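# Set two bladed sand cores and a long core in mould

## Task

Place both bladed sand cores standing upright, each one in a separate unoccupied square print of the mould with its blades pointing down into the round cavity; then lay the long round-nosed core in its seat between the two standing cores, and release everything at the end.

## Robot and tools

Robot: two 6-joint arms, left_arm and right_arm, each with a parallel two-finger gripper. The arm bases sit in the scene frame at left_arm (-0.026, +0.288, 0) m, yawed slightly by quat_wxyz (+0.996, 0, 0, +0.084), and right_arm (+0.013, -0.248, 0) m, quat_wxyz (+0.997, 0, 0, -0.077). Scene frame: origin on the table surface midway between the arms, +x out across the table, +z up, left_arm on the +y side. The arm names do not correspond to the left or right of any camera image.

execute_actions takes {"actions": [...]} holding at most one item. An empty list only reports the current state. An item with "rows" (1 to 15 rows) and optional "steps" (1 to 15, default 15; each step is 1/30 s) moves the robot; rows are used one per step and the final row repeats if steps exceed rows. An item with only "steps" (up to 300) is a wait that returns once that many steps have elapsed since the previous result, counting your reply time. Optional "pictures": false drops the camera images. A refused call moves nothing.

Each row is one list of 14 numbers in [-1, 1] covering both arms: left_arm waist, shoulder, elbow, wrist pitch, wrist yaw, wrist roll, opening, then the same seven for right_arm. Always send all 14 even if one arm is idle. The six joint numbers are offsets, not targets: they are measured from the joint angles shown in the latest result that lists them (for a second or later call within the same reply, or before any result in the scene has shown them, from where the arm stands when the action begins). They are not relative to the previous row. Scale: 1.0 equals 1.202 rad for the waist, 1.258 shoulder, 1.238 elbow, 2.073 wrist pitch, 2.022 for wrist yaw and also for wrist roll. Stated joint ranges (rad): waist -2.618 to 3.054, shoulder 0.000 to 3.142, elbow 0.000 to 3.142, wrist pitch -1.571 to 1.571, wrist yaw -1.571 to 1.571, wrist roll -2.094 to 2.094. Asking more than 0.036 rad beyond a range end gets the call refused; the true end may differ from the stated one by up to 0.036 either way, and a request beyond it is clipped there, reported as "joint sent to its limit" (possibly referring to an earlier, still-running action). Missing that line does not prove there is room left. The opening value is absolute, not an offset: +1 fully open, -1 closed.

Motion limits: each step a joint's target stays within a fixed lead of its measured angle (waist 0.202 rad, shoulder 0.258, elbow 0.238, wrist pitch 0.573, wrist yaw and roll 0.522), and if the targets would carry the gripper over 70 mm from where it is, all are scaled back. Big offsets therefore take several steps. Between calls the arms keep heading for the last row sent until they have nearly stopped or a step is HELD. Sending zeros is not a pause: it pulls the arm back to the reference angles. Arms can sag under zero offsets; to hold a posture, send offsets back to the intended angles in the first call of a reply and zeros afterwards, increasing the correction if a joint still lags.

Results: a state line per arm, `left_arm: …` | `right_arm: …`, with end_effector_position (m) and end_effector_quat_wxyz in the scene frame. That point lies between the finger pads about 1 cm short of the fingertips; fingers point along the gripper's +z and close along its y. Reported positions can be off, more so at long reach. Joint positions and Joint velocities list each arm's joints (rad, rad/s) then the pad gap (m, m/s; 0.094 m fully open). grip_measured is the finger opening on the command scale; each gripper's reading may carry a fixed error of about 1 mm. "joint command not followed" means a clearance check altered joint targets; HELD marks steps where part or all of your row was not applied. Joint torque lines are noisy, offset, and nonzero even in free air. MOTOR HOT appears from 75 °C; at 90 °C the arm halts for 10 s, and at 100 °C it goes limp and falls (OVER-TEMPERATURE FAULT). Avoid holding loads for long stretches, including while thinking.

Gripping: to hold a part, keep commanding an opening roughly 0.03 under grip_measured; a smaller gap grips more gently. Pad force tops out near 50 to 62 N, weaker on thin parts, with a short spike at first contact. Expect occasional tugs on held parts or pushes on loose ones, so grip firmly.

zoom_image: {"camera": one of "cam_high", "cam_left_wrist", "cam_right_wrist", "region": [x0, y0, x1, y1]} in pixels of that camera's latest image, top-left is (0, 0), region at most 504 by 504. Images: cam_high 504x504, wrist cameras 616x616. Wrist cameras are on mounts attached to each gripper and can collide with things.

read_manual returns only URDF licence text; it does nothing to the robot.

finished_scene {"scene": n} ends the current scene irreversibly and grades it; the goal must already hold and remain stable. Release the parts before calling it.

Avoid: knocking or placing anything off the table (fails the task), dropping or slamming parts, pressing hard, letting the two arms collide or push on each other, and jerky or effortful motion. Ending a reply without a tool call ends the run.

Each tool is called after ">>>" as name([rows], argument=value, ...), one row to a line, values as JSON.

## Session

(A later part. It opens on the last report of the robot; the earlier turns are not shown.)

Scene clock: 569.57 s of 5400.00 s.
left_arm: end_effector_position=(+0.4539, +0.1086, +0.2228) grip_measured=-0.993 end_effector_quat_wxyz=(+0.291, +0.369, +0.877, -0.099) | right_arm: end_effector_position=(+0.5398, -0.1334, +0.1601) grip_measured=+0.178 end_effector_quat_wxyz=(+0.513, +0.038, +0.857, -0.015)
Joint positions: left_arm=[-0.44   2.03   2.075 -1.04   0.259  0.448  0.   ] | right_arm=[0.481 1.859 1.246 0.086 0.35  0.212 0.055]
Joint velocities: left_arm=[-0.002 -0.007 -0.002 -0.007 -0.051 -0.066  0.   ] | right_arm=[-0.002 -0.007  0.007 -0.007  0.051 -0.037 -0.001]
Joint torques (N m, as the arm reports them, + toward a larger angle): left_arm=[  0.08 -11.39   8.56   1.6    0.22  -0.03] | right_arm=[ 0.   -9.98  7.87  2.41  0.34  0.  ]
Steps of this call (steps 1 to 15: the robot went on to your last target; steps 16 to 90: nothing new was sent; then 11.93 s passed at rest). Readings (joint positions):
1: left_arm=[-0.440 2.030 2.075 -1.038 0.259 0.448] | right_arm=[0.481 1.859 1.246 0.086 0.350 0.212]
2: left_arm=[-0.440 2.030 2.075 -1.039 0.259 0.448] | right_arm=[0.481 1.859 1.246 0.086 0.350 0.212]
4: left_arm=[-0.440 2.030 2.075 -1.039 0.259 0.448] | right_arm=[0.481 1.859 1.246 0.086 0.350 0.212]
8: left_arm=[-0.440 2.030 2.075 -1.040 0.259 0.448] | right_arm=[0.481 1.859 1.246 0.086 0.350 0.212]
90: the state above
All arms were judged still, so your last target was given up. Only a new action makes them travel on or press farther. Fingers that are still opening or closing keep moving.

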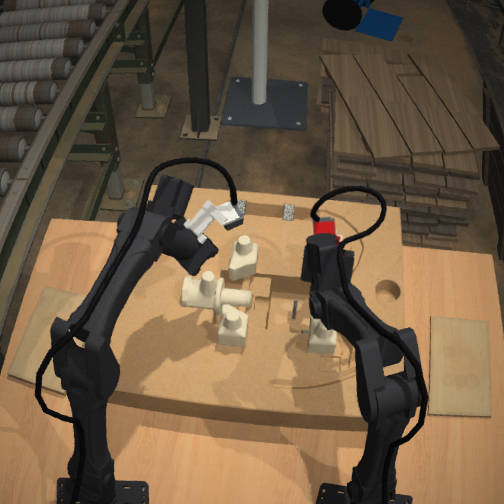

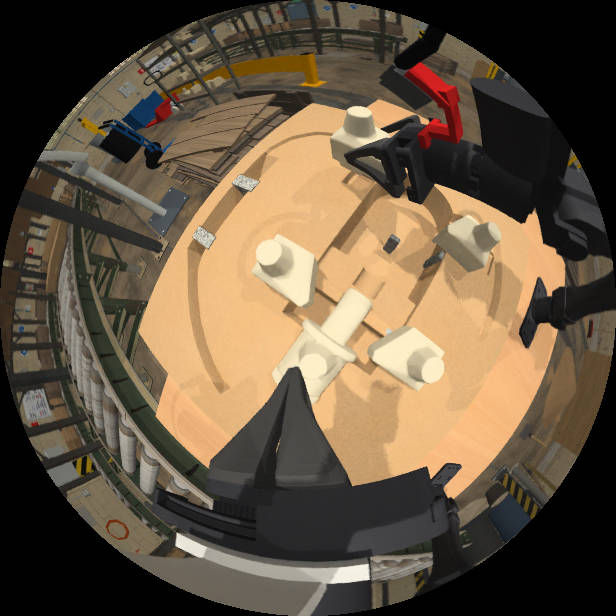

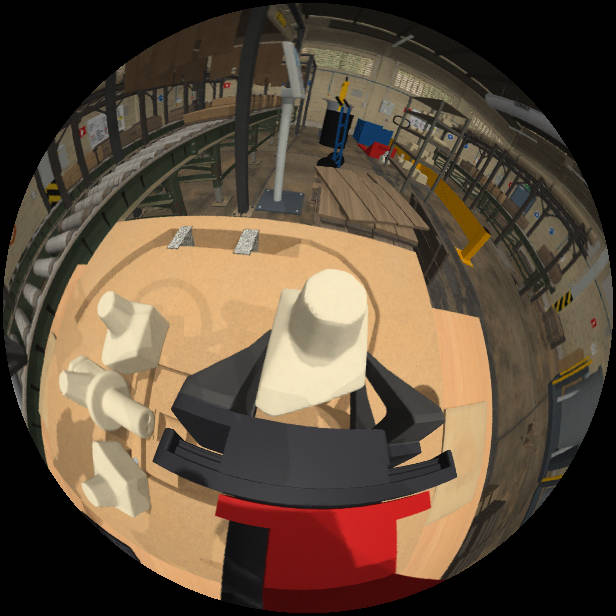

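>>> execute_actions([
  {"rows":[[0,0,0,0,0,0,-1,0,-0.01,0.006,0.02,0.005,0,0.1],[0,0,0,0,0,0,-1,0,-0.007,0.003,0.02,0.005,0,0.1],[0,0,0,0,0,0,-1,0,-0.004,0,0.022,0.005,0,0.1],[0,0,0,0,0,0,-1,0,-0.001,-0.003,0.025,0.005,0,0.1],[0,0,0,0,0,0,-1,0,0.002,-0.006,0.028,0.005,-0.002,0.1],[0,0,0,0,0,0,-1,0,0.005,-0.009,0.031,0.005,-0.003,0.1],[0,0,0,0,0,0,-1,0,0.008,-0.012,0.034,0.005,-0.003,0.1],[0,0,0,0,0,0,-1,0,0.01,-0.014,0.037,0.005,-0.003,0.1]]},
], pictures=false)

>>> execute_actions([
  {"steps":8},
])

>>> zoom_image(camera="cam_left_wrist", region=[300,70,460,230])

Scene clock: 578.13 s of 5400.00 s.
left_arm: end_effector_position=(+0.4539, +0.1086, +0.2228) grip_measured=-0.993 end_effector_quat_wxyz=(+0.291, +0.369, +0.877, -0.099) | right_arm: end_effector_position=(+0.5357, -0.1347, +0.1363) grip_measured=+0.178 end_effector_quat_wxyz=(+0.495, +0.034, +0.868, -0.022)
Joint positions: left_arm=[-0.44   2.03   2.075 -1.04   0.259  0.448  0.   ] | right_arm=[0.481 1.885 1.218 0.094 0.35  0.212 0.055]
Joint velocities: left_arm=[-0.002 -0.017 -0.017  0.007  0.022 -0.066 -0.001] | right_arm=[-0.012  0.027 -0.022 -0.037  0.037  0.037  0.   ]
Joint torques (N m, as the arm reports them, + toward a larger angle): left_arm=[  0.02 -10.57   6.94   1.82   0.16   0.01] | right_arm=[ 0.04 -9.82  7.64  2.48  0.24 -0.08]
Steps of this call (steps 1 to 90: nothing new was sent; then 5.07 s passed at rest; steps 91 to 105: all 15 steps of this action). Readings (joint positions):
91: left_arm=[-0.440 2.030 2.075 -1.040 0.259 0.448] | right_arm=[0.481 1.859 1.246 0.085 0.350 0.212]
92: left_arm=[-0.440 2.030 2.075 -1.040 0.259 0.448] | right_arm=[0.481 1.859 1.246 0.084 0.350 0.212]
94: left_arm=[-0.440 2.030 2.075 -1.040 0.259 0.448] | right_arm=[0.481 1.859 1.245 0.083 0.350 0.212]
98: left_arm=[-0.440 2.030 2.075 -1.040 0.259 0.448] | right_arm=[0.481 1.864 1.233 0.090 0.350 0.212]
105: the state above

Scene clock: 578.40 s of 5400.00 s.
left_arm: end_effector_position=(+0.4539, +0.1086, +0.2228) grip_measured=-0.993 end_effector_quat_wxyz=(+0.291, +0.369, +0.877, -0.099) | right_arm: end_effector_position=(+0.5360, -0.1347, +0.1366) grip_measured=+0.178 end_effector_quat_wxyz=(+0.496, +0.034, +0.868, -0.022)
Joint positions: left_arm=[-0.44   2.03   2.075 -1.04   0.259  0.448  0.   ] | right_arm=[0.481 1.886 1.218 0.096 0.35  0.212 0.055]
Joint velocities: left_arm=[ 0.002 -0.002 -0.017 -0.007 -0.007 -0.007  0.   ] | right_arm=[ 0.002  0.012 -0.007  0.007  0.037 -0.037  0.001]
Joint torques (N m, as the arm reports them, + toward a larger angle): left_arm=[  0.05 -10.55   6.91   1.81   0.14   0.01] | right_arm=[-0.02 -9.69  7.59  2.45  0.25 -0.08]
Steps of this call (steps 1 to 8: the robot went on to your last target). Readings (joint positions):
1: left_arm=[-0.440 2.030 2.075 -1.040 0.259 0.448] | right_arm=[0.481 1.886 1.218 0.094 0.350 0.212]
2: left_arm=[-0.440 2.030 2.075 -1.040 0.259 0.448] | right_arm=[0.481 1.886 1.218 0.094 0.350 0.212]
4: left_arm=[-0.440 2.030 2.075 -1.040 0.259 0.448] | right_arm=[0.481 1.886 1.218 0.096 0.350 0.212]
8: the state above

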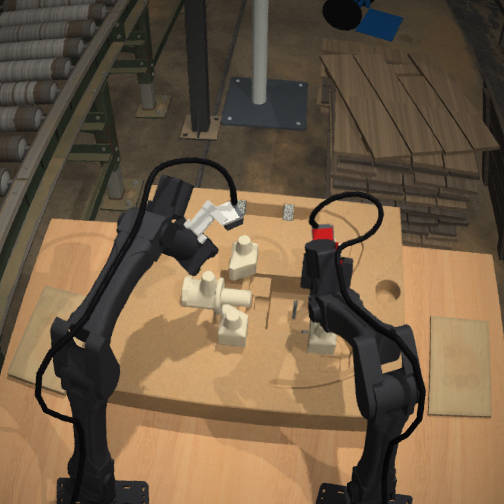

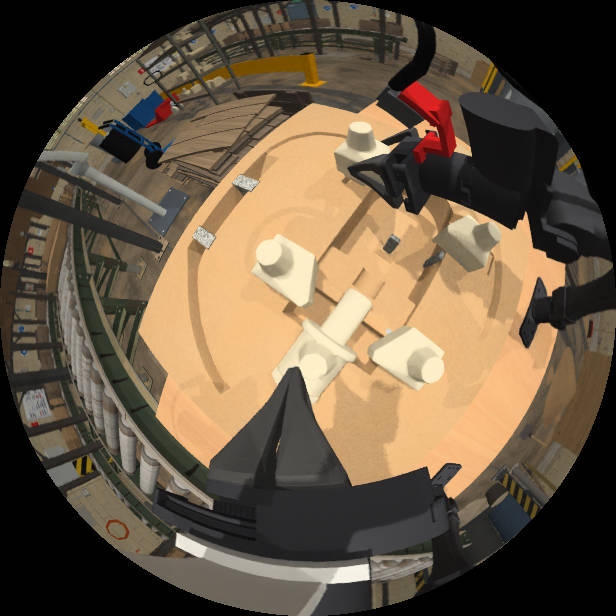

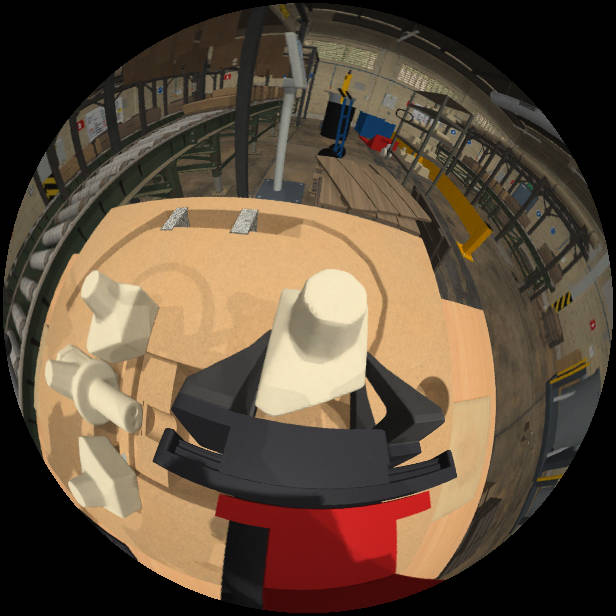

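Region (300, 70, 460, 230) of cam_left_wrist's 616x616 image, scaled by 3.150, with more detail than that image has.

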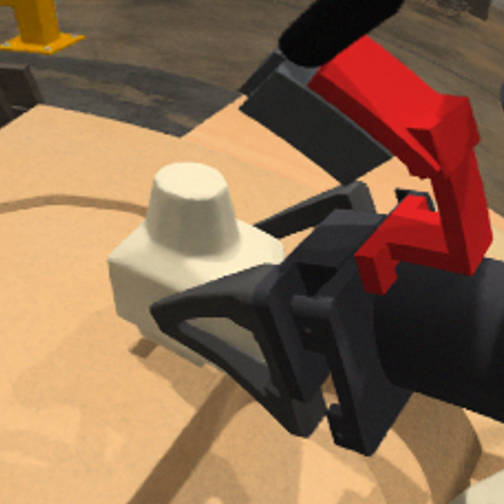

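>>> execute_actions([
  {"rows":[[0,0,0,0,0,0,-1,0,-0.012,0.01,0.04,0.005,0,0.1],[0,0,0,0,0,0,-1,0,-0.01,0.007,0.044,0.005,0,0.1],[0,0,0,0,0,0,-1,0,-0.008,0.004,0.048,0.005,0,0.1],[0,0,0,0,0,0,-1,0,-0.006,0.001,0.052,0.005,0,0.1],[0,0,0,0,0,0,-1,0,-0.004,-0.002,0.055,0.005,0,0.1],[0,0,0,0,0,0,-1,0,-0.002,-0.005,0.058,0.005,0,0.1],[0,0,0,0,0,0,-1,0,0,-0.008,0.061,0.005,0,0.1],[0,0,0,0,0,0,-1,0,0.002,-0.011,0.064,0.005,0,0.1],[0,0,0,0,0,0,-1,0,0.004,-0.014,0.067,0.005,0,0.1],[0,0,0,0,0,0,-1,0,0.006,-0.017,0.07,0.005,0,0.1],[0,0,0,0,0,0,-1,0,0.008,-0.02,0.072,0.005,0,0.1],[0,0,0,0,0,0,-1,0,0.01,-0.023,0.074,0.005,0,0.1],[0,0,0,0,0,0,-1,0,0.013,-0.027,0.077,0.005,0,0.1]]},
], pictures=false)

>>> execute_actions([
  {"steps":12},
])

>>> zoom_image(camera="cam_left_wrist", region=[300,70,460,230])

Scene clock: 591.83 s of 5400.00 s.
left_arm: end_effector_position=(+0.4539, +0.1086, +0.2228) grip_measured=-0.993 end_effector_quat_wxyz=(+0.291, +0.369, +0.877, -0.099) | right_arm: end_effector_position=(+0.5381, -0.1341, +0.1318) grip_measured=+0.178 end_effector_quat_wxyz=(+0.509, +0.038, +0.860, -0.017)
Joint positions: left_arm=[-0.44   2.03   2.075 -1.04   0.259  0.448  0.   ] | right_arm=[0.481 1.898 1.185 0.177 0.351 0.213 0.055]
Joint velocities: left_arm=[-0.002  0.002 -0.002 -0.037  0.022  0.007  0.002] | right_arm=[-0.017 -0.022 -0.022  0.081  0.007 -0.022  0.   ]
Joint torques (N m, as the arm reports them, + toward a larger angle): left_arm=[  0.05 -10.59   6.96   1.8    0.16   0.01] | right_arm=[-0.04 -8.56  6.97  2.49  0.24 -0.03]
Steps of this call (steps 1 to 15: the robot went on to your last target; steps 16 to 90: nothing new was sent; then 9.93 s passed at rest; steps 91 to 105: all 15 steps of this action). Readings (joint positions):
91: left_arm=[-0.440 2.030 2.075 -1.040 0.259 0.448] | right_arm=[0.481 1.886 1.218 0.097 0.350 0.212]
92: left_arm=[-0.440 2.030 2.075 -1.040 0.259 0.448] | right_arm=[0.481 1.886 1.218 0.100 0.350 0.212]
94: left_arm=[-0.440 2.030 2.075 -1.040 0.259 0.448] | right_arm=[0.481 1.886 1.218 0.109 0.350 0.212]
98: left_arm=[-0.440 2.030 2.075 -1.040 0.259 0.448] | right_arm=[0.481 1.886 1.210 0.133 0.349 0.212]
105: the state above

Scene clock: 592.23 s of 5400.00 s.
left_arm: end_effector_position=(+0.4539, +0.1086, +0.2228) grip_measured=-0.993 end_effector_quat_wxyz=(+0.291, +0.369, +0.877, -0.099) | right_arm: end_effector_position=(+0.5381, -0.1341, +0.1317) grip_measured=+0.178 end_effector_quat_wxyz=(+0.510, +0.038, +0.859, -0.016)
Joint positions: left_arm=[-0.44   2.03   2.075 -1.04   0.259  0.448  0.   ] | right_arm=[0.481 1.898 1.183 0.18  0.351 0.213 0.055]
Joint velocities: left_arm=[ 0.017 -0.002  0.012 -0.007 -0.037  0.051 -0.   ] | right_arm=[ 0.002 -0.007  0.002 -0.066 -0.037  0.066 -0.   ]
Joint torques (N m, as the arm reports them, + toward a larger angle): left_arm=[  0.09 -10.64   6.95   1.81   0.14   0.02] | right_arm=[-0.03 -8.56  6.98  2.53  0.24 -0.04]
Steps of this call (steps 1 to 12: the robot went on to your last target). Readings (joint positions):
1: left_arm=[-0.440 2.030 2.075 -1.040 0.259 0.448] | right_arm=[0.481 1.898 1.183 0.178 0.351 0.213]
2: left_arm=[-0.440 2.030 2.075 -1.040 0.259 0.448] | right_arm=[0.481 1.898 1.183 0.179 0.351 0.213]
4: left_arm=[-0.440 2.030 2.075 -1.040 0.259 0.448] | right_arm=[0.481 1.898 1.183 0.180 0.351 0.213]
8: left_arm=[-0.440 2.030 2.075 -1.040 0.259 0.448] | right_arm=[0.481 1.898 1.183 0.180 0.351 0.213]
12: the state above

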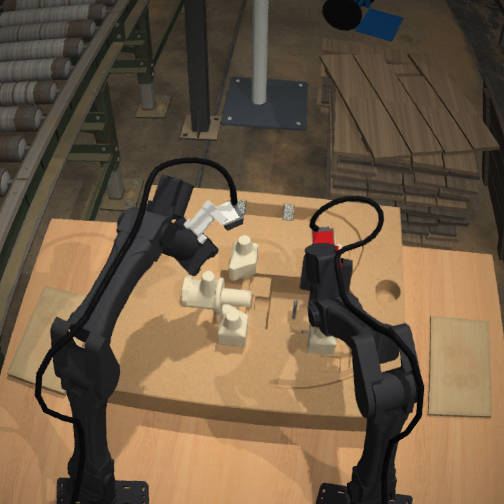

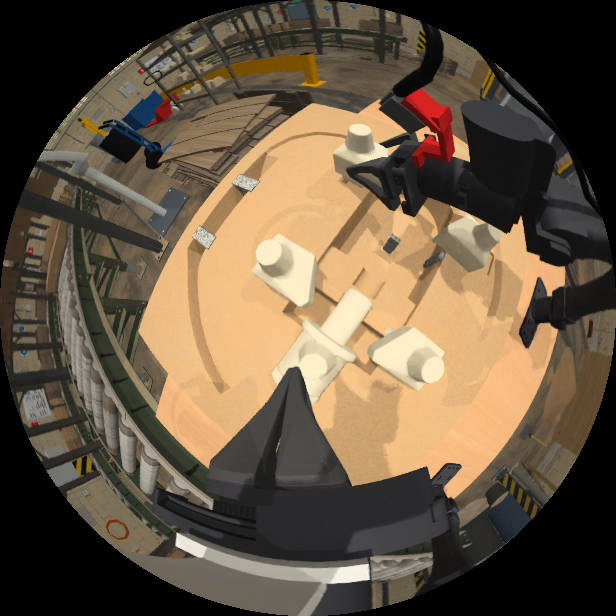

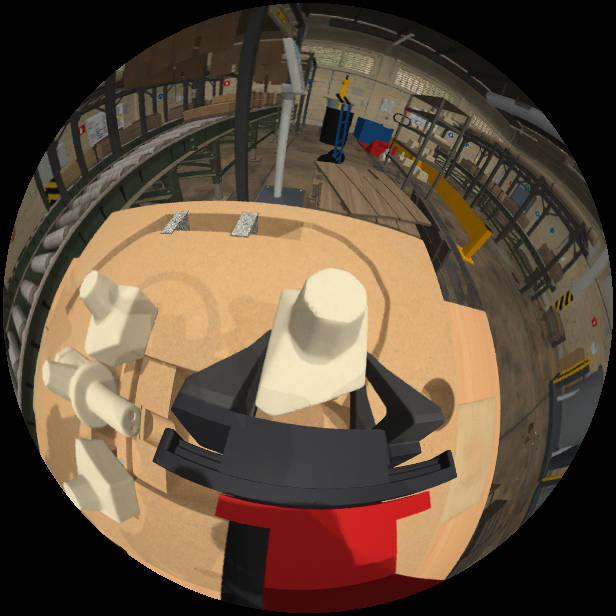

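Region (300, 70, 460, 230) of cam_left_wrist's 616x616 image, scaled by 3.150, with more detail than that image has.

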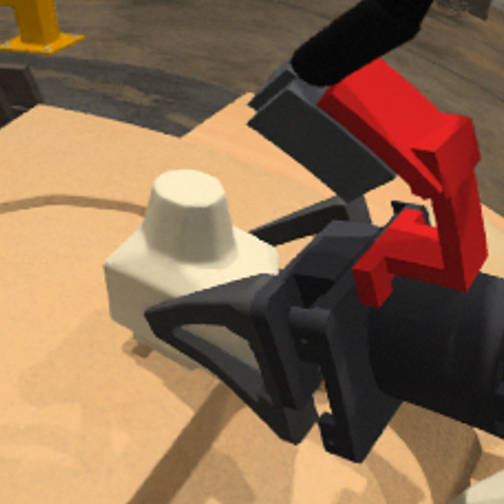

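>>> zoom_image(camera="cam_left_wrist", region=[325,145,395,215])

Region (325, 145, 395, 215) of cam_left_wrist's 616x616 image, scaled by 7.200, with more detail than that image has.

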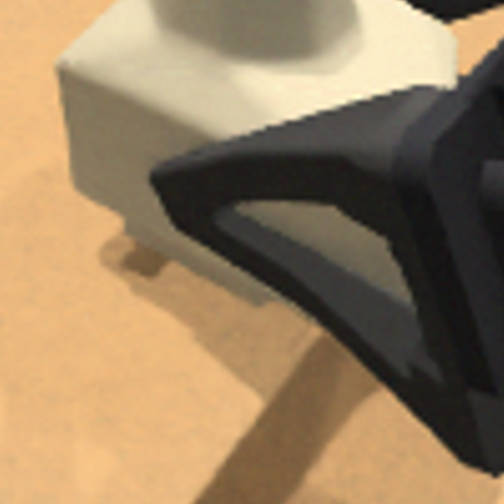

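>>> execute_actions([
  {"rows":[[0,0,0,0,0,0,-1,0,0.004,0,0.03,0.005,0,0.1],[0,0,0,0,0,0,-1,0,0.007,0,0.03,0.005,0,0.1],[0,0,0,0,0,0,-1,0,0.01,-0.003,0.03,0.005,0,0.1],[0,0,0,0,0,0,-1,0,0.013,-0.006,0.03,0.005,0,0.1],[0,0,0,0,0,0,-1,0,0.016,-0.008,0.03,0.005,0,0.1]]},
])

>>> zoom_image(camera="cam_left_wrist", region=[325,145,395,215])

Scene clock: 604.03 s of 5400.00 s.
left_arm: end_effector_position=(+0.4539, +0.1086, +0.2228) grip_measured=-0.993 end_effector_quat_wxyz=(+0.291, +0.369, +0.877, -0.099) | right_arm: end_effector_position=(+0.5379, -0.1341, +0.1312) grip_measured=+0.178 end_effector_quat_wxyz=(+0.511, +0.038, +0.858, -0.016)
Joint positions: left_arm=[-0.44   2.03   2.075 -1.04   0.259  0.448  0.   ] | right_arm=[0.481 1.898 1.177 0.19  0.351 0.213 0.055]
Joint velocities: left_arm=[-0.007 -0.002 -0.012 -0.037 -0.066 -0.007  0.   ] | right_arm=[ 0.012  0.002 -0.007  0.007 -0.022 -0.051  0.   ]
Joint torques (N m, as the arm reports them, + toward a larger angle): left_arm=[  0.02 -10.63   6.97   1.81   0.14   0.01] | right_arm=[ 0.02 -7.43  6.49  2.33  0.25 -0.03]
Steps of this call (steps 1 to 15: the robot went on to your last target; steps 16 to 90: nothing new was sent; then 8.30 s passed at rest; steps 91 to 105: all 15 steps of this action). Readings (joint positions):
91: left_arm=[-0.440 2.030 2.075 -1.040 0.259 0.448] | right_arm=[0.481 1.898 1.183 0.180 0.351 0.213]
92: left_arm=[-0.440 2.030 2.075 -1.040 0.259 0.448] | right_arm=[0.481 1.898 1.183 0.180 0.351 0.213]
94: left_arm=[-0.440 2.030 2.075 -1.040 0.259 0.448] | right_arm=[0.481 1.898 1.181 0.181 0.351 0.213]
98: left_arm=[-0.440 2.030 2.075 -1.040 0.259 0.448] | right_arm=[0.481 1.898 1.177 0.188 0.351 0.213]
105: the state above

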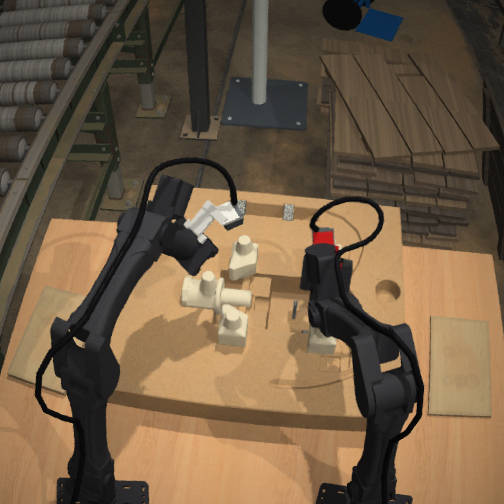

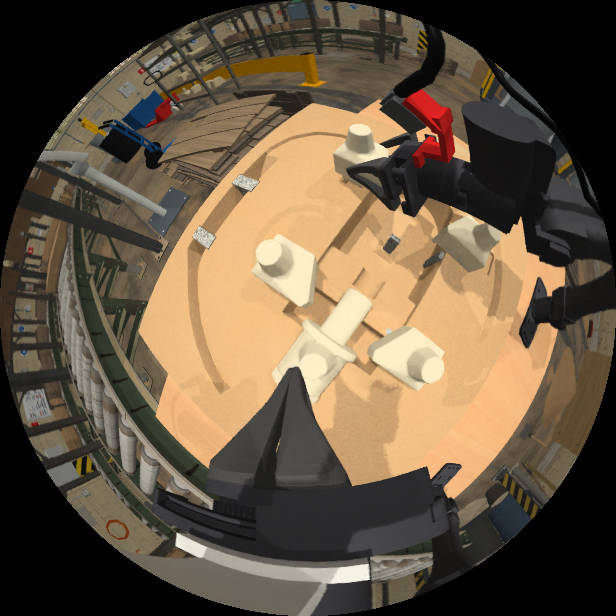

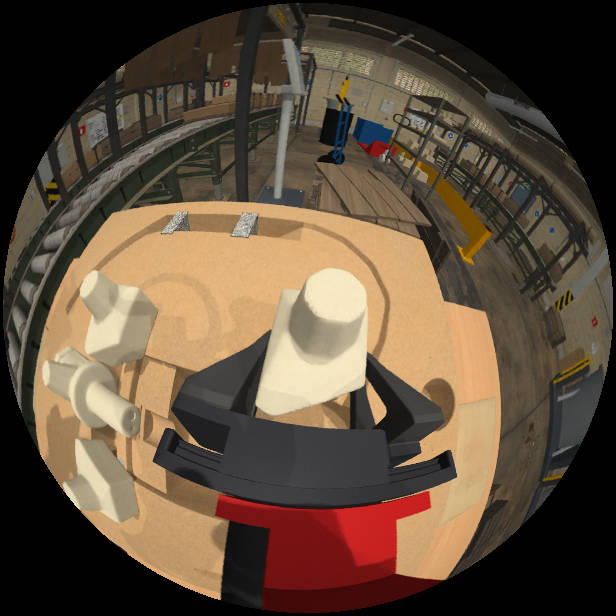

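Region (325, 145, 395, 215) of cam_left_wrist's 616x616 image, scaled by 7.200, with more detail than that image has.

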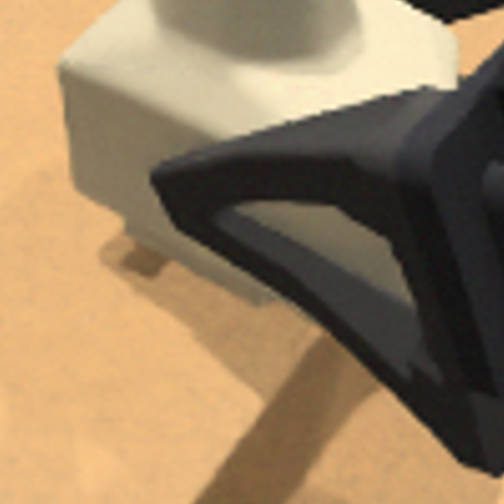

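>>> execute_actions([
  {"rows":[[0,0,0,0,0,0,-1,0,-0.015,0.02,0.03,0.005,0,0.1],[0,0,0,0,0,0,-1,0,-0.025,0.03,0.025,0.005,0,0.1],[0,0,0,0,0,0,-1,0,-0.035,0.04,0.02,0.005,0,0.1],[0,0,0,0,0,0,-1,0,-0.042,0.05,0.015,0.005,0,0.1],[0,0,0,0,0,0,-1,0,-0.042,0.056,0.01,0.005,0,0.1],[0,0,0,0,0,0,-1,0,-0.042,0.06,0.005,0.005,0,0.1],[0,0,0,0,0,0,-1,0.004,-0.042,0.06,0,0.005,0,0.1],[0,0,0,0,0,0,-1,0.008,-0.042,0.06,-0.005,0.005,0,0.1],[0,0,0,0,0,0,-1,0.012,-0.042,0.06,-0.01,0.005,0,0.1],[0,0,0,0,0,0,-1,0.016,-0.042,0.06,-0.012,0.005,0,0.1]]},
], pictures=false)

>>> execute_actions([
  {"steps":10},
])

>>> zoom_image(camera="cam_left_wrist", region=[325,145,395,215])

Scene clock: 618.90 s of 5400.00 s.
left_arm: end_effector_position=(+0.4539, +0.1086, +0.2228) grip_measured=-0.993 end_effector_quat_wxyz=(+0.291, +0.369, +0.877, -0.099) | right_arm: end_effector_position=(+0.5356, -0.1289, +0.1320) grip_measured=+0.178 end_effector_quat_wxyz=(+0.498, +0.031, +0.866, -0.018)
Joint positions: left_arm=[-0.44   2.03   2.075 -1.04   0.259  0.448  0.   ] | right_arm=[0.491 1.896 1.207 0.123 0.349 0.213 0.055]
Joint velocities: left_arm=[-0.007 -0.012 -0.012  0.007  0.007 -0.051 -0.   ] | right_arm=[ 0.012  0.022  0.012 -0.154  0.051  0.007 -0.001]
Joint torques (N m, as the arm reports them, + toward a larger angle): left_arm=[  0.06 -10.61   7.01   1.82   0.17   0.  ] | right_arm=[  0.56 -12.17   9.77   2.31   0.26   0.  ]
Steps of this call (steps 1 to 15: the robot went on to your last target; steps 16 to 90: nothing new was sent; then 11.37 s passed at rest; steps 91 to 105: all 15 steps of this action). Readings (joint positions):
91: left_arm=[-0.440 2.030 2.075 -1.040 0.259 0.448] | right_arm=[0.481 1.898 1.177 0.190 0.351 0.213]
92: left_arm=[-0.440 2.030 2.075 -1.040 0.259 0.448] | right_arm=[0.481 1.898 1.177 0.190 0.351 0.213]
94: left_arm=[-0.440 2.030 2.075 -1.040 0.259 0.448] | right_arm=[0.481 1.896 1.181 0.182 0.350 0.213]
98: left_arm=[-0.440 2.030 2.075 -1.040 0.259 0.448] | right_arm=[0.481 1.896 1.200 0.149 0.349 0.213]
105: the state above

Scene clock: 619.23 s of 5400.00 s.
left_arm: end_effector_position=(+0.4539, +0.1086, +0.2228) grip_measured=-0.993 end_effector_quat_wxyz=(+0.291, +0.369, +0.877, -0.099) | right_arm: end_effector_position=(+0.5345, -0.1286, +0.1304) grip_measured=+0.178 end_effector_quat_wxyz=(+0.495, +0.029, +0.868, -0.019)
Joint positions: left_arm=[-0.44   2.03   2.075 -1.04   0.259  0.448  0.   ] | right_arm=[0.492 1.896 1.207 0.115 0.349 0.213 0.055]
Joint velocities: left_arm=[-0.007  0.002 -0.007  0.007  0.051 -0.007 -0.001] | right_arm=[-0.022 -0.017 -0.007 -0.037 -0.007  0.022  0.   ]
Joint torques (N m, as the arm reports them, + toward a larger angle): left_arm=[  0.06 -10.56   6.89   1.83   0.16   0.  ] | right_arm=[  0.73 -12.14   9.74   2.26   0.27  -0.01]
Steps of this call (steps 1 to 10: the robot went on to your last target). Readings (joint positions):
1: left_arm=[-0.440 2.030 2.075 -1.040 0.259 0.448] | right_arm=[0.492 1.896 1.207 0.121 0.349 0.213]
2: left_arm=[-0.440 2.030 2.075 -1.040 0.259 0.448] | right_arm=[0.492 1.896 1.207 0.119 0.349 0.213]
4: left_arm=[-0.440 2.030 2.075 -1.040 0.259 0.448] | right_arm=[0.492 1.896 1.207 0.117 0.349 0.213]
8: left_arm=[-0.440 2.030 2.075 -1.040 0.259 0.448] | right_arm=[0.492 1.896 1.207 0.116 0.349 0.213]
10: the state above

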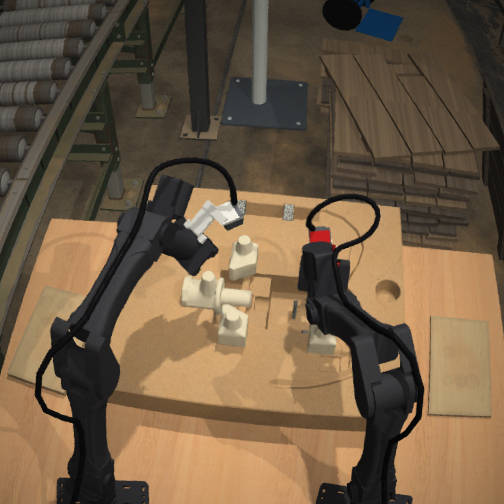

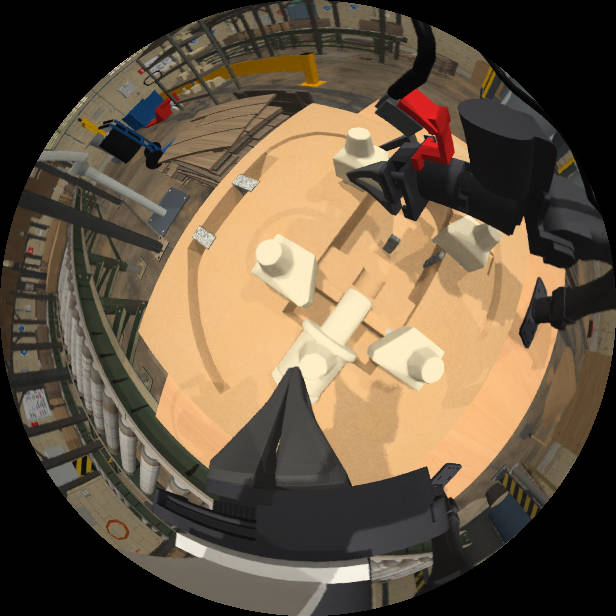

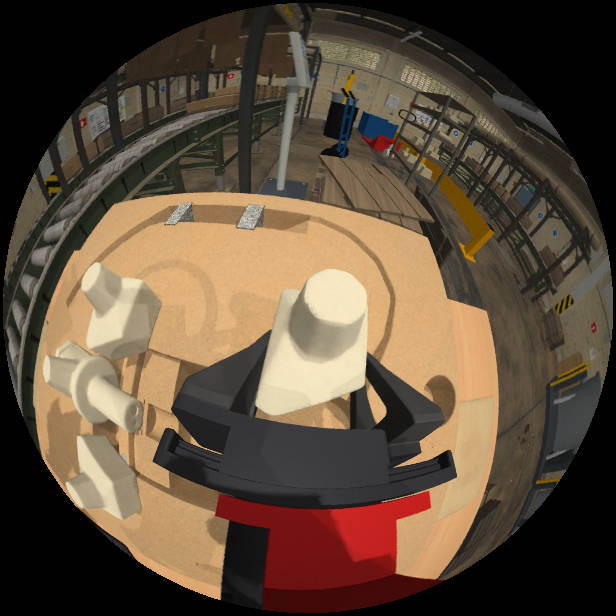

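Region (325, 145, 395, 215) of cam_left_wrist's 616x616 image, scaled by 7.200, with more detail than that image has.

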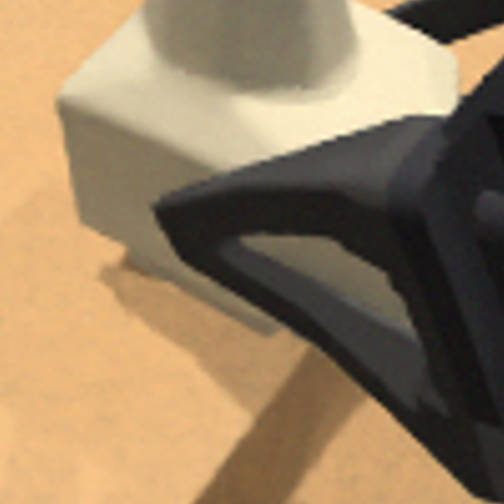

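>>> execute_actions([
  {"rows":[[0,0,0,0,0,0,-1,0,-0.02,0.02,0.02,0.005,0,0.1],[0,0,0,0,0,0,-1,0,-0.015,0.015,0.025,0.005,0,0.1],[0,0,0,0,0,0,-1,0,-0.01,0.01,0.03,0.005,0,0.1],[0,0,0,0,0,0,-1,0,-0.007,0.006,0.033,0.005,0,0.1],[0,0,0,0,0,0,-1,0,-0.004,0.002,0.036,0.005,0,0.1],[0,0,0,0,0,0,-1,0,-0.001,-0.002,0.039,0.005,0,0.1],[0,0,0,0,0,0,-1,0,0.002,-0.006,0.042,0.005,0,0.1],[0,0,0,0,0,0,-1,0,0.005,-0.01,0.045,0.005,0,0.1],[0,0,0,0,0,0,-1,0,0.008,-0.014,0.048,0.005,0,0.1],[0,0,0,0,0,0,-1,0,0.011,-0.018,0.052,0.005,0,0.1],[0,0,0,0,0,0,-1,0,0.014,-0.022,0.056,0.005,0,0.1]]},
], pictures=false)

>>> execute_actions([
  {"steps":10},
])

>>> zoom_image(camera="cam_left_wrist", region=[325,145,395,215])

Scene clock: 626.60 s of 5400.00 s.
left_arm: end_effector_position=(+0.4539, +0.1086, +0.2228) grip_measured=-0.993 end_effector_quat_wxyz=(+0.291, +0.369, +0.877, -0.099) | right_arm: end_effector_position=(+0.5341, -0.1302, +0.1188) grip_measured=+0.178 end_effector_quat_wxyz=(+0.496, +0.032, +0.867, -0.022)
Joint positions: left_arm=[-0.44   2.03   2.075 -1.04   0.259  0.448  0.   ] | right_arm=[0.492 1.914 1.178 0.164 0.357 0.213 0.055]
Joint velocities: left_arm=[-0.007 -0.007  0.007  0.007  0.007  0.022 -0.   ] | right_arm=[ 0.002  0.11  -0.027  0.227  0.051 -0.037 -0.001]
Joint torques (N m, as the arm reports them, + toward a larger angle): left_arm=[  0.05 -10.6    6.99   1.81   0.16   0.  ] | right_arm=[ 0.02 -9.32  7.1   2.14  0.12  0.05]
Steps of this call (steps 1 to 15: the robot went on to your last target; steps 16 to 90: nothing new was sent; then 3.87 s passed at rest; steps 91 to 105: all 15 steps of this action). Readings (joint positions):
91: left_arm=[-0.440 2.030 2.075 -1.040 0.259 0.448] | right_arm=[0.492 1.896 1.207 0.114 0.349 0.213]
92: left_arm=[-0.440 2.030 2.075 -1.040 0.259 0.448] | right_arm=[0.492 1.896 1.207 0.114 0.349 0.213]
94: left_arm=[-0.440 2.030 2.075 -1.040 0.259 0.448] | right_arm=[0.492 1.896 1.207 0.114 0.349 0.213]
98: left_arm=[-0.440 2.030 2.075 -1.040 0.259 0.448] | right_arm=[0.492 1.896 1.202 0.128 0.349 0.213]
105: the state above

Scene clock: 626.93 s of 5400.00 s.
left_arm: end_effector_position=(+0.4539, +0.1086, +0.2228) grip_measured=-0.993 end_effector_quat_wxyz=(+0.291, +0.369, +0.877, -0.099) | right_arm: end_effector_position=(+0.5344, -0.1303, +0.1189) grip_measured=+0.178 end_effector_quat_wxyz=(+0.497, +0.032, +0.867, -0.022)
Joint positions: left_arm=[-0.44   2.03   2.075 -1.04   0.259  0.448  0.   ] | right_arm=[0.492 1.915 1.178 0.168 0.359 0.212 0.055]
Joint velocities: left_arm=[ 0.002 -0.002  0.017  0.022 -0.007 -0.081  0.001] | right_arm=[ 0.002 -0.002  0.022 -0.007 -0.037  0.022  0.001]
Joint torques (N m, as the arm reports them, + toward a larger angle): left_arm=[  0.05 -10.59   6.95   1.81   0.15   0.01] | right_arm=[ 0.05 -8.95  6.92  2.4   0.14  0.  ]
Steps of this call (steps 1 to 10: the robot went on to your last target). Readings (joint positions):
1: left_arm=[-0.440 2.030 2.075 -1.040 0.259 0.448] | right_arm=[0.492 1.915 1.178 0.168 0.359 0.213]
2: left_arm=[-0.440 2.030 2.075 -1.040 0.259 0.448] | right_arm=[0.492 1.915 1.178 0.168 0.359 0.212]
4: left_arm=[-0.440 2.030 2.075 -1.040 0.259 0.448] | right_arm=[0.492 1.915 1.178 0.168 0.359 0.212]
8: left_arm=[-0.440 2.030 2.075 -1.040 0.259 0.448] | right_arm=[0.492 1.915 1.178 0.168 0.359 0.212]
10: the state above

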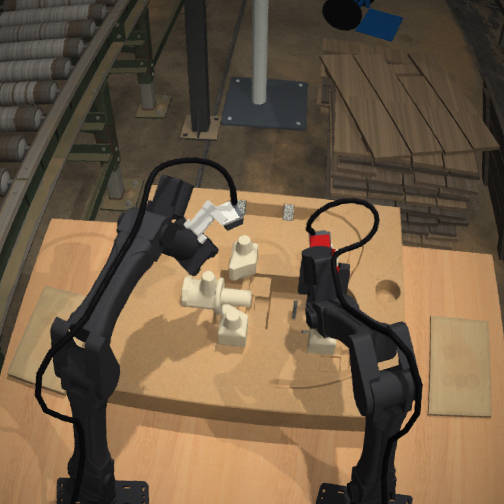

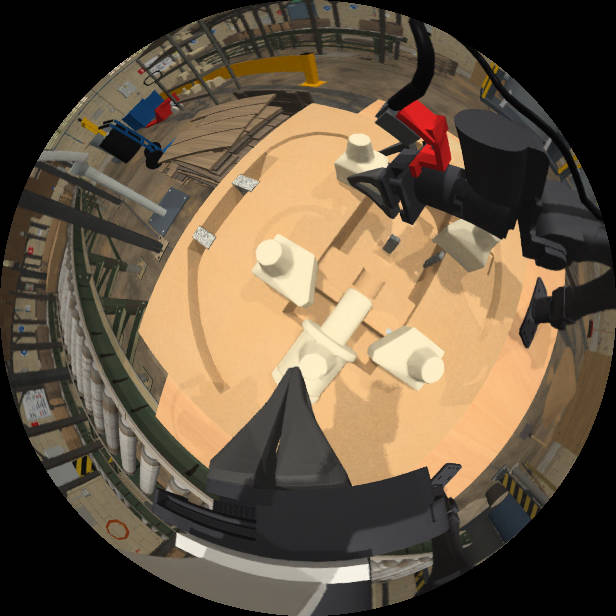

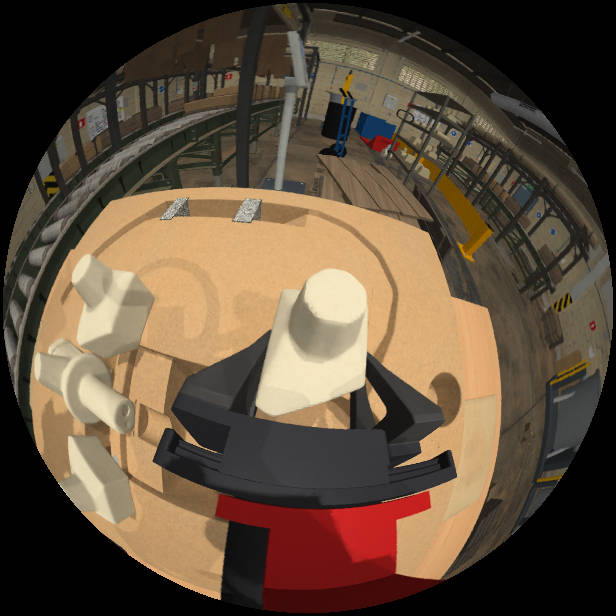

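Region (325, 145, 395, 215) of cam_left_wrist's 616x616 image, scaled by 7.200, with more detail than that image has.

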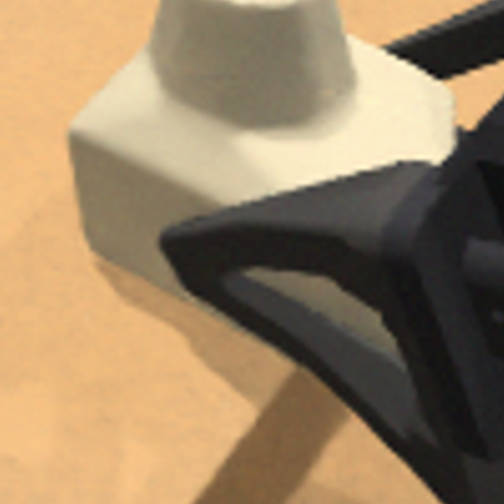

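Dropped in. Small press, release, lift.

>>> execute_actions([
  {"rows":[[0,0,0,0,0,0,-1,0,0.005,0,0.025,0,0,0.1],[0,0,0,0,0,0,-1,0,0.01,0,0.025,0,0,0.1],[0,0,0,0,0,0,-1,0,0.01,0,0.025,0,0,0.1],[0,0,0,0,0,0,-1,0,0.01,0,0.025,0,0,0.1],[0,0,0,0,0,0,-1,0,0.01,0,0.025,0,0,0.1],[0,0,0,0,0,0,-1,0,0,0,0.02,0,0,0.14],[0,0,0,0,0,0,-1,0,-0.01,0.01,0.015,0,0,0.18],[0,0,0,0,0,0,-1,0,-0.01,0.01,0.01,0,0,0.22],[0,0,0,0,0,0,-1,0,-0.01,0.01,0.01,0,0,0.3],[0,0,0,0,0,0,-1,0,-0.01,0.01,0.01,0,0,0.4],[0,0,0,0,0,0,-1,0,-0.01,0.01,0.01,0,0,0.55],[0,0,0,0,0,0,-1,0,-0.01,0.01,0.01,0,0,0.7],[0,0,0,0,0,0,-1,0,-0.01,0.01,0.01,0,0,0.8]]},
], pictures=false)

>>> execute_actions([
  {"rows":[[0,0,0,0,0,0,-1,0,-0.02,0.02,0.01,0,0,0.8],[0,0,0,0,0,0,-1,0,-0.035,0.03,0.005,0,0,0.8],[0,0,0,0,0,0,-1,0,-0.05,0.04,-0.005,0,0,0.8],[0,0,0,0,0,0,-1,0,-0.065,0.05,-0.015,0,0,0.8],[0,0,0,0,0,0,-1,0,-0.08,0.06,-0.03,0,0,0.8],[0,0,0,0,0,0,-1,0,-0.095,0.07,-0.04,0,0,0.8],[0,0,0,0,0,0,-1,0,-0.11,0.085,-0.055,0,0,0.8],[0,0,0,0,0,0,-1,0,-0.125,0.1,-0.07,0,0,0.8],[0,0,0,0,0,0,-1,0,-0.14,0.115,-0.085,0,0,0.8],[0,0,0,0,0,0,-1,0,-0.155,0.13,-0.1,0,0,0.8],[0,0,0,0,0,0,-1,0,-0.17,0.145,-0.115,0,0,0.8],[0,0,0,0,0,0,-1,0,-0.185,0.16,-0.13,0,0,0.8],[0,0,0,0,0,0,-1,0,-0.2,0.17,-0.145,0,0,0.8],[0,0,0,0,0,0,-1,0,-0.215,0.18,-0.155,0,0,0.8],[0,0,0,0,0,0,-1,0,-0.23,0.19,-0.165,0,0,0.8]]},
], pictures=false)

>>> execute_actions([
  {"steps":15},
])

>>> zoom_image(camera="cam_left_wrist", region=[230,100,530,400])

Scene clock: 642.40 s of 5400.00 s.
left_arm: end_effector_position=(+0.4539, +0.1086, +0.2228) grip_measured=-0.993 end_effector_quat_wxyz=(+0.291, +0.369, +0.877, -0.099) | right_arm: end_effector_position=(+0.5359, -0.1299, +0.1215) grip_measured=+0.796 end_effector_quat_wxyz=(+0.502, +0.033, +0.864, -0.021)
Joint positions: left_arm=[-0.44   2.03   2.075 -1.04   0.259  0.448  0.   ] | right_arm=[0.492 1.915 1.178 0.181 0.359 0.212 0.084]
Joint velocities: left_arm=[ 0.002 -0.022  0.002  0.022 -0.022 -0.022 -0.001] | right_arm=[ 0.002 -0.007  0.012  0.081 -0.051  0.022  0.005]
Joint torques (N m, as the arm reports them, + toward a larger angle): left_arm=[  0.06 -10.54   6.93   1.79   0.15   0.01] | right_arm=[ 0.01 -9.69  7.46  1.79  0.13 -0.01]
Steps of this call (steps 1 to 15: the robot went on to your last target; steps 16 to 90: nothing new was sent; then 11.97 s passed at rest; steps 91 to 105: all 15 steps of this action). Readings (joint positions):
91: left_arm=[-0.440 2.030 2.075 -1.040 0.259 0.448] | right_arm=[0.492 1.915 1.178 0.168 0.359 0.212]
92: left_arm=[-0.440 2.030 2.075 -1.040 0.259 0.448] | right_arm=[0.492 1.915 1.178 0.168 0.359 0.212]
94: left_arm=[-0.440 2.030 2.075 -1.040 0.259 0.448] | right_arm=[0.492 1.915 1.178 0.168 0.359 0.212]
98: left_arm=[-0.440 2.030 2.075 -1.040 0.259 0.448] | right_arm=[0.492 1.915 1.178 0.167 0.359 0.212]
105: the state above

Scene clock: 642.90 s of 5400.00 s.
left_arm: end_effector_position=(+0.4539, +0.1086, +0.2228) grip_measured=-0.993 end_effector_quat_wxyz=(+0.291, +0.369, +0.877, -0.099) | right_arm: end_effector_position=(+0.5279, -0.1327, +0.2822) grip_measured=+0.799 end_effector_quat_wxyz=(+0.583, +0.052, +0.811, +0.012)
Joint positions: left_arm=[-0.44   2.03   2.075 -1.04   0.259  0.448  0.   ] | right_arm=[ 0.492  1.682  1.372 -0.04   0.359  0.212  0.084]
Joint velocities: left_arm=[ 0.002 -0.012  0.002 -0.051 -0.081 -0.007 -0.   ] | right_arm=[-0.002 -0.667  0.437 -0.593  0.007 -0.037  0.   ]
Joint torques (N m, as the arm reports them, + toward a larger angle): left_arm=[  0.07 -10.57   7.01   1.82   0.16   0.01] | right_arm=[ 0.   -8.59  8.25  1.58  0.08 -0.01]
Steps of this call (steps 1 to 15: all 15 steps of this action). Readings (joint positions):
1: left_arm=[-0.440 2.030 2.075 -1.040 0.259 0.448] | right_arm=[0.492 1.915 1.178 0.183 0.359 0.212]
2: left_arm=[-0.440 2.030 2.075 -1.040 0.259 0.448] | right_arm=[0.492 1.914 1.178 0.184 0.359 0.212]
4: left_arm=[-0.440 2.030 2.075 -1.040 0.259 0.448] | right_arm=[0.492 1.905 1.186 0.172 0.359 0.212]
8: left_arm=[-0.440 2.030 2.075 -1.040 0.259 0.448] | right_arm=[0.492 1.843 1.231 0.105 0.359 0.212]
15: the state above

Scene clock: 643.40 s of 5400.00 s.
left_arm: end_effector_position=(+0.4539, +0.1086, +0.2228) grip_measured=-0.993 end_effector_quat_wxyz=(+0.291, +0.369, +0.877, -0.099) | right_arm: end_effector_position=(+0.5129, -0.1380, +0.3086) grip_measured=+0.799 end_effector_quat_wxyz=(+0.583, +0.052, +0.811, +0.012)
Joint positions: left_arm=[-0.44   2.03   2.075 -1.04   0.259  0.448  0.   ] | right_arm=[ 0.492  1.619  1.409 -0.139  0.359  0.212  0.084]
Joint velocities: left_arm=[ 0.002  0.007 -0.002 -0.007 -0.007 -0.066 -0.   ] | right_arm=[-0.007 -0.007 -0.002 -0.022  0.051  0.007  0.   ]
Joint torques (N m, as the arm reports them, + toward a larger angle): left_arm=[  0.03 -10.54   6.92   1.8    0.16   0.  ] | right_arm=[-0.01 -6.52  7.56  1.78  0.09  0.  ]
Steps of this call (steps 1 to 15: the robot went on to your last target). Readings (joint positions):
1: left_arm=[-0.440 2.030 2.075 -1.040 0.259 0.448] | right_arm=[0.492 1.660 1.385 -0.055 0.359 0.212]
2: left_arm=[-0.440 2.030 2.075 -1.040 0.259 0.448] | right_arm=[0.492 1.643 1.395 -0.065 0.359 0.212]
4: left_arm=[-0.440 2.030 2.075 -1.040 0.259 0.448] | right_arm=[0.492 1.621 1.407 -0.075 0.359 0.212]
8: left_arm=[-0.440 2.030 2.075 -1.040 0.259 0.448] | right_arm=[0.492 1.619 1.409 -0.109 0.359 0.212]
15: the state above

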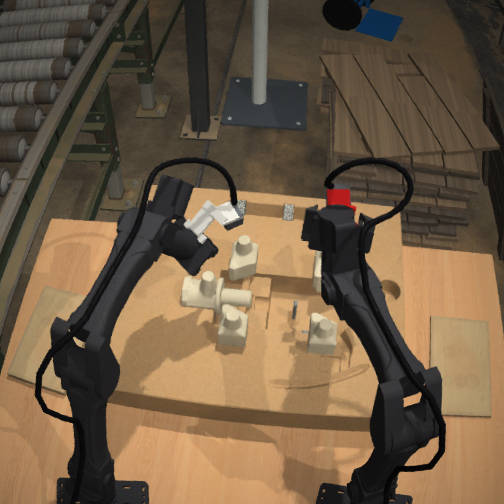

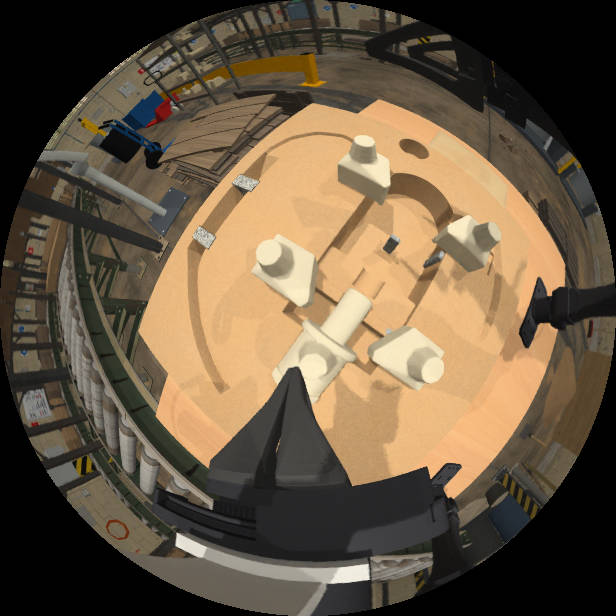

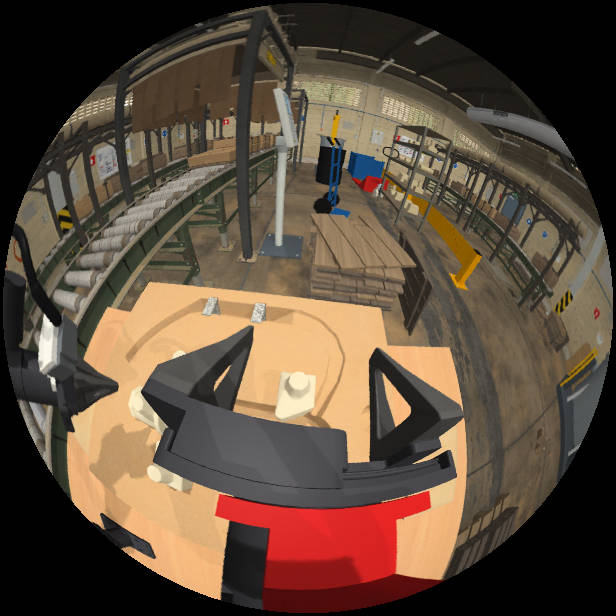

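Region (230, 100, 530, 400) of cam_left_wrist's 616x616 image, scaled by 1.680, with more detail than that image has.

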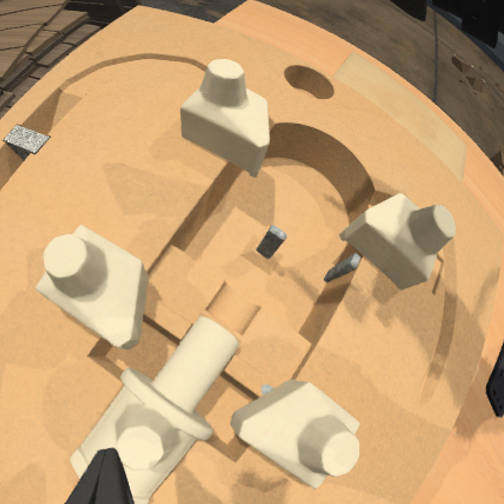

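>>> zoom_image(camera="cam_high", region=[165,225,355,365])

>>> zoom_image(camera="cam_left_wrist", region=[250,260,410,420])

Region (165, 225, 355, 365) of cam_high's 504x504 image, scaled by 2.653, with more detail than that image has; it fills the top 371 rows of this view, and the rest is white.

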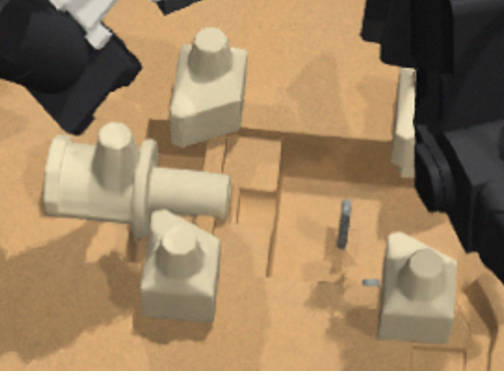

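Region (250, 260, 410, 420) of cam_left_wrist's 616x616 image, scaled by 3.150, with more detail than that image has.

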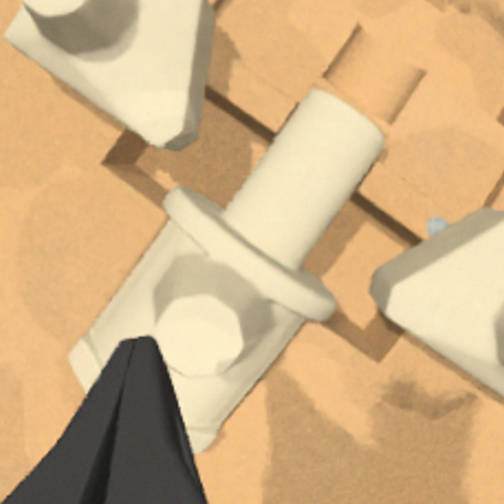

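>>> finished_scene(scene=2)

The scene is finished: the task was done.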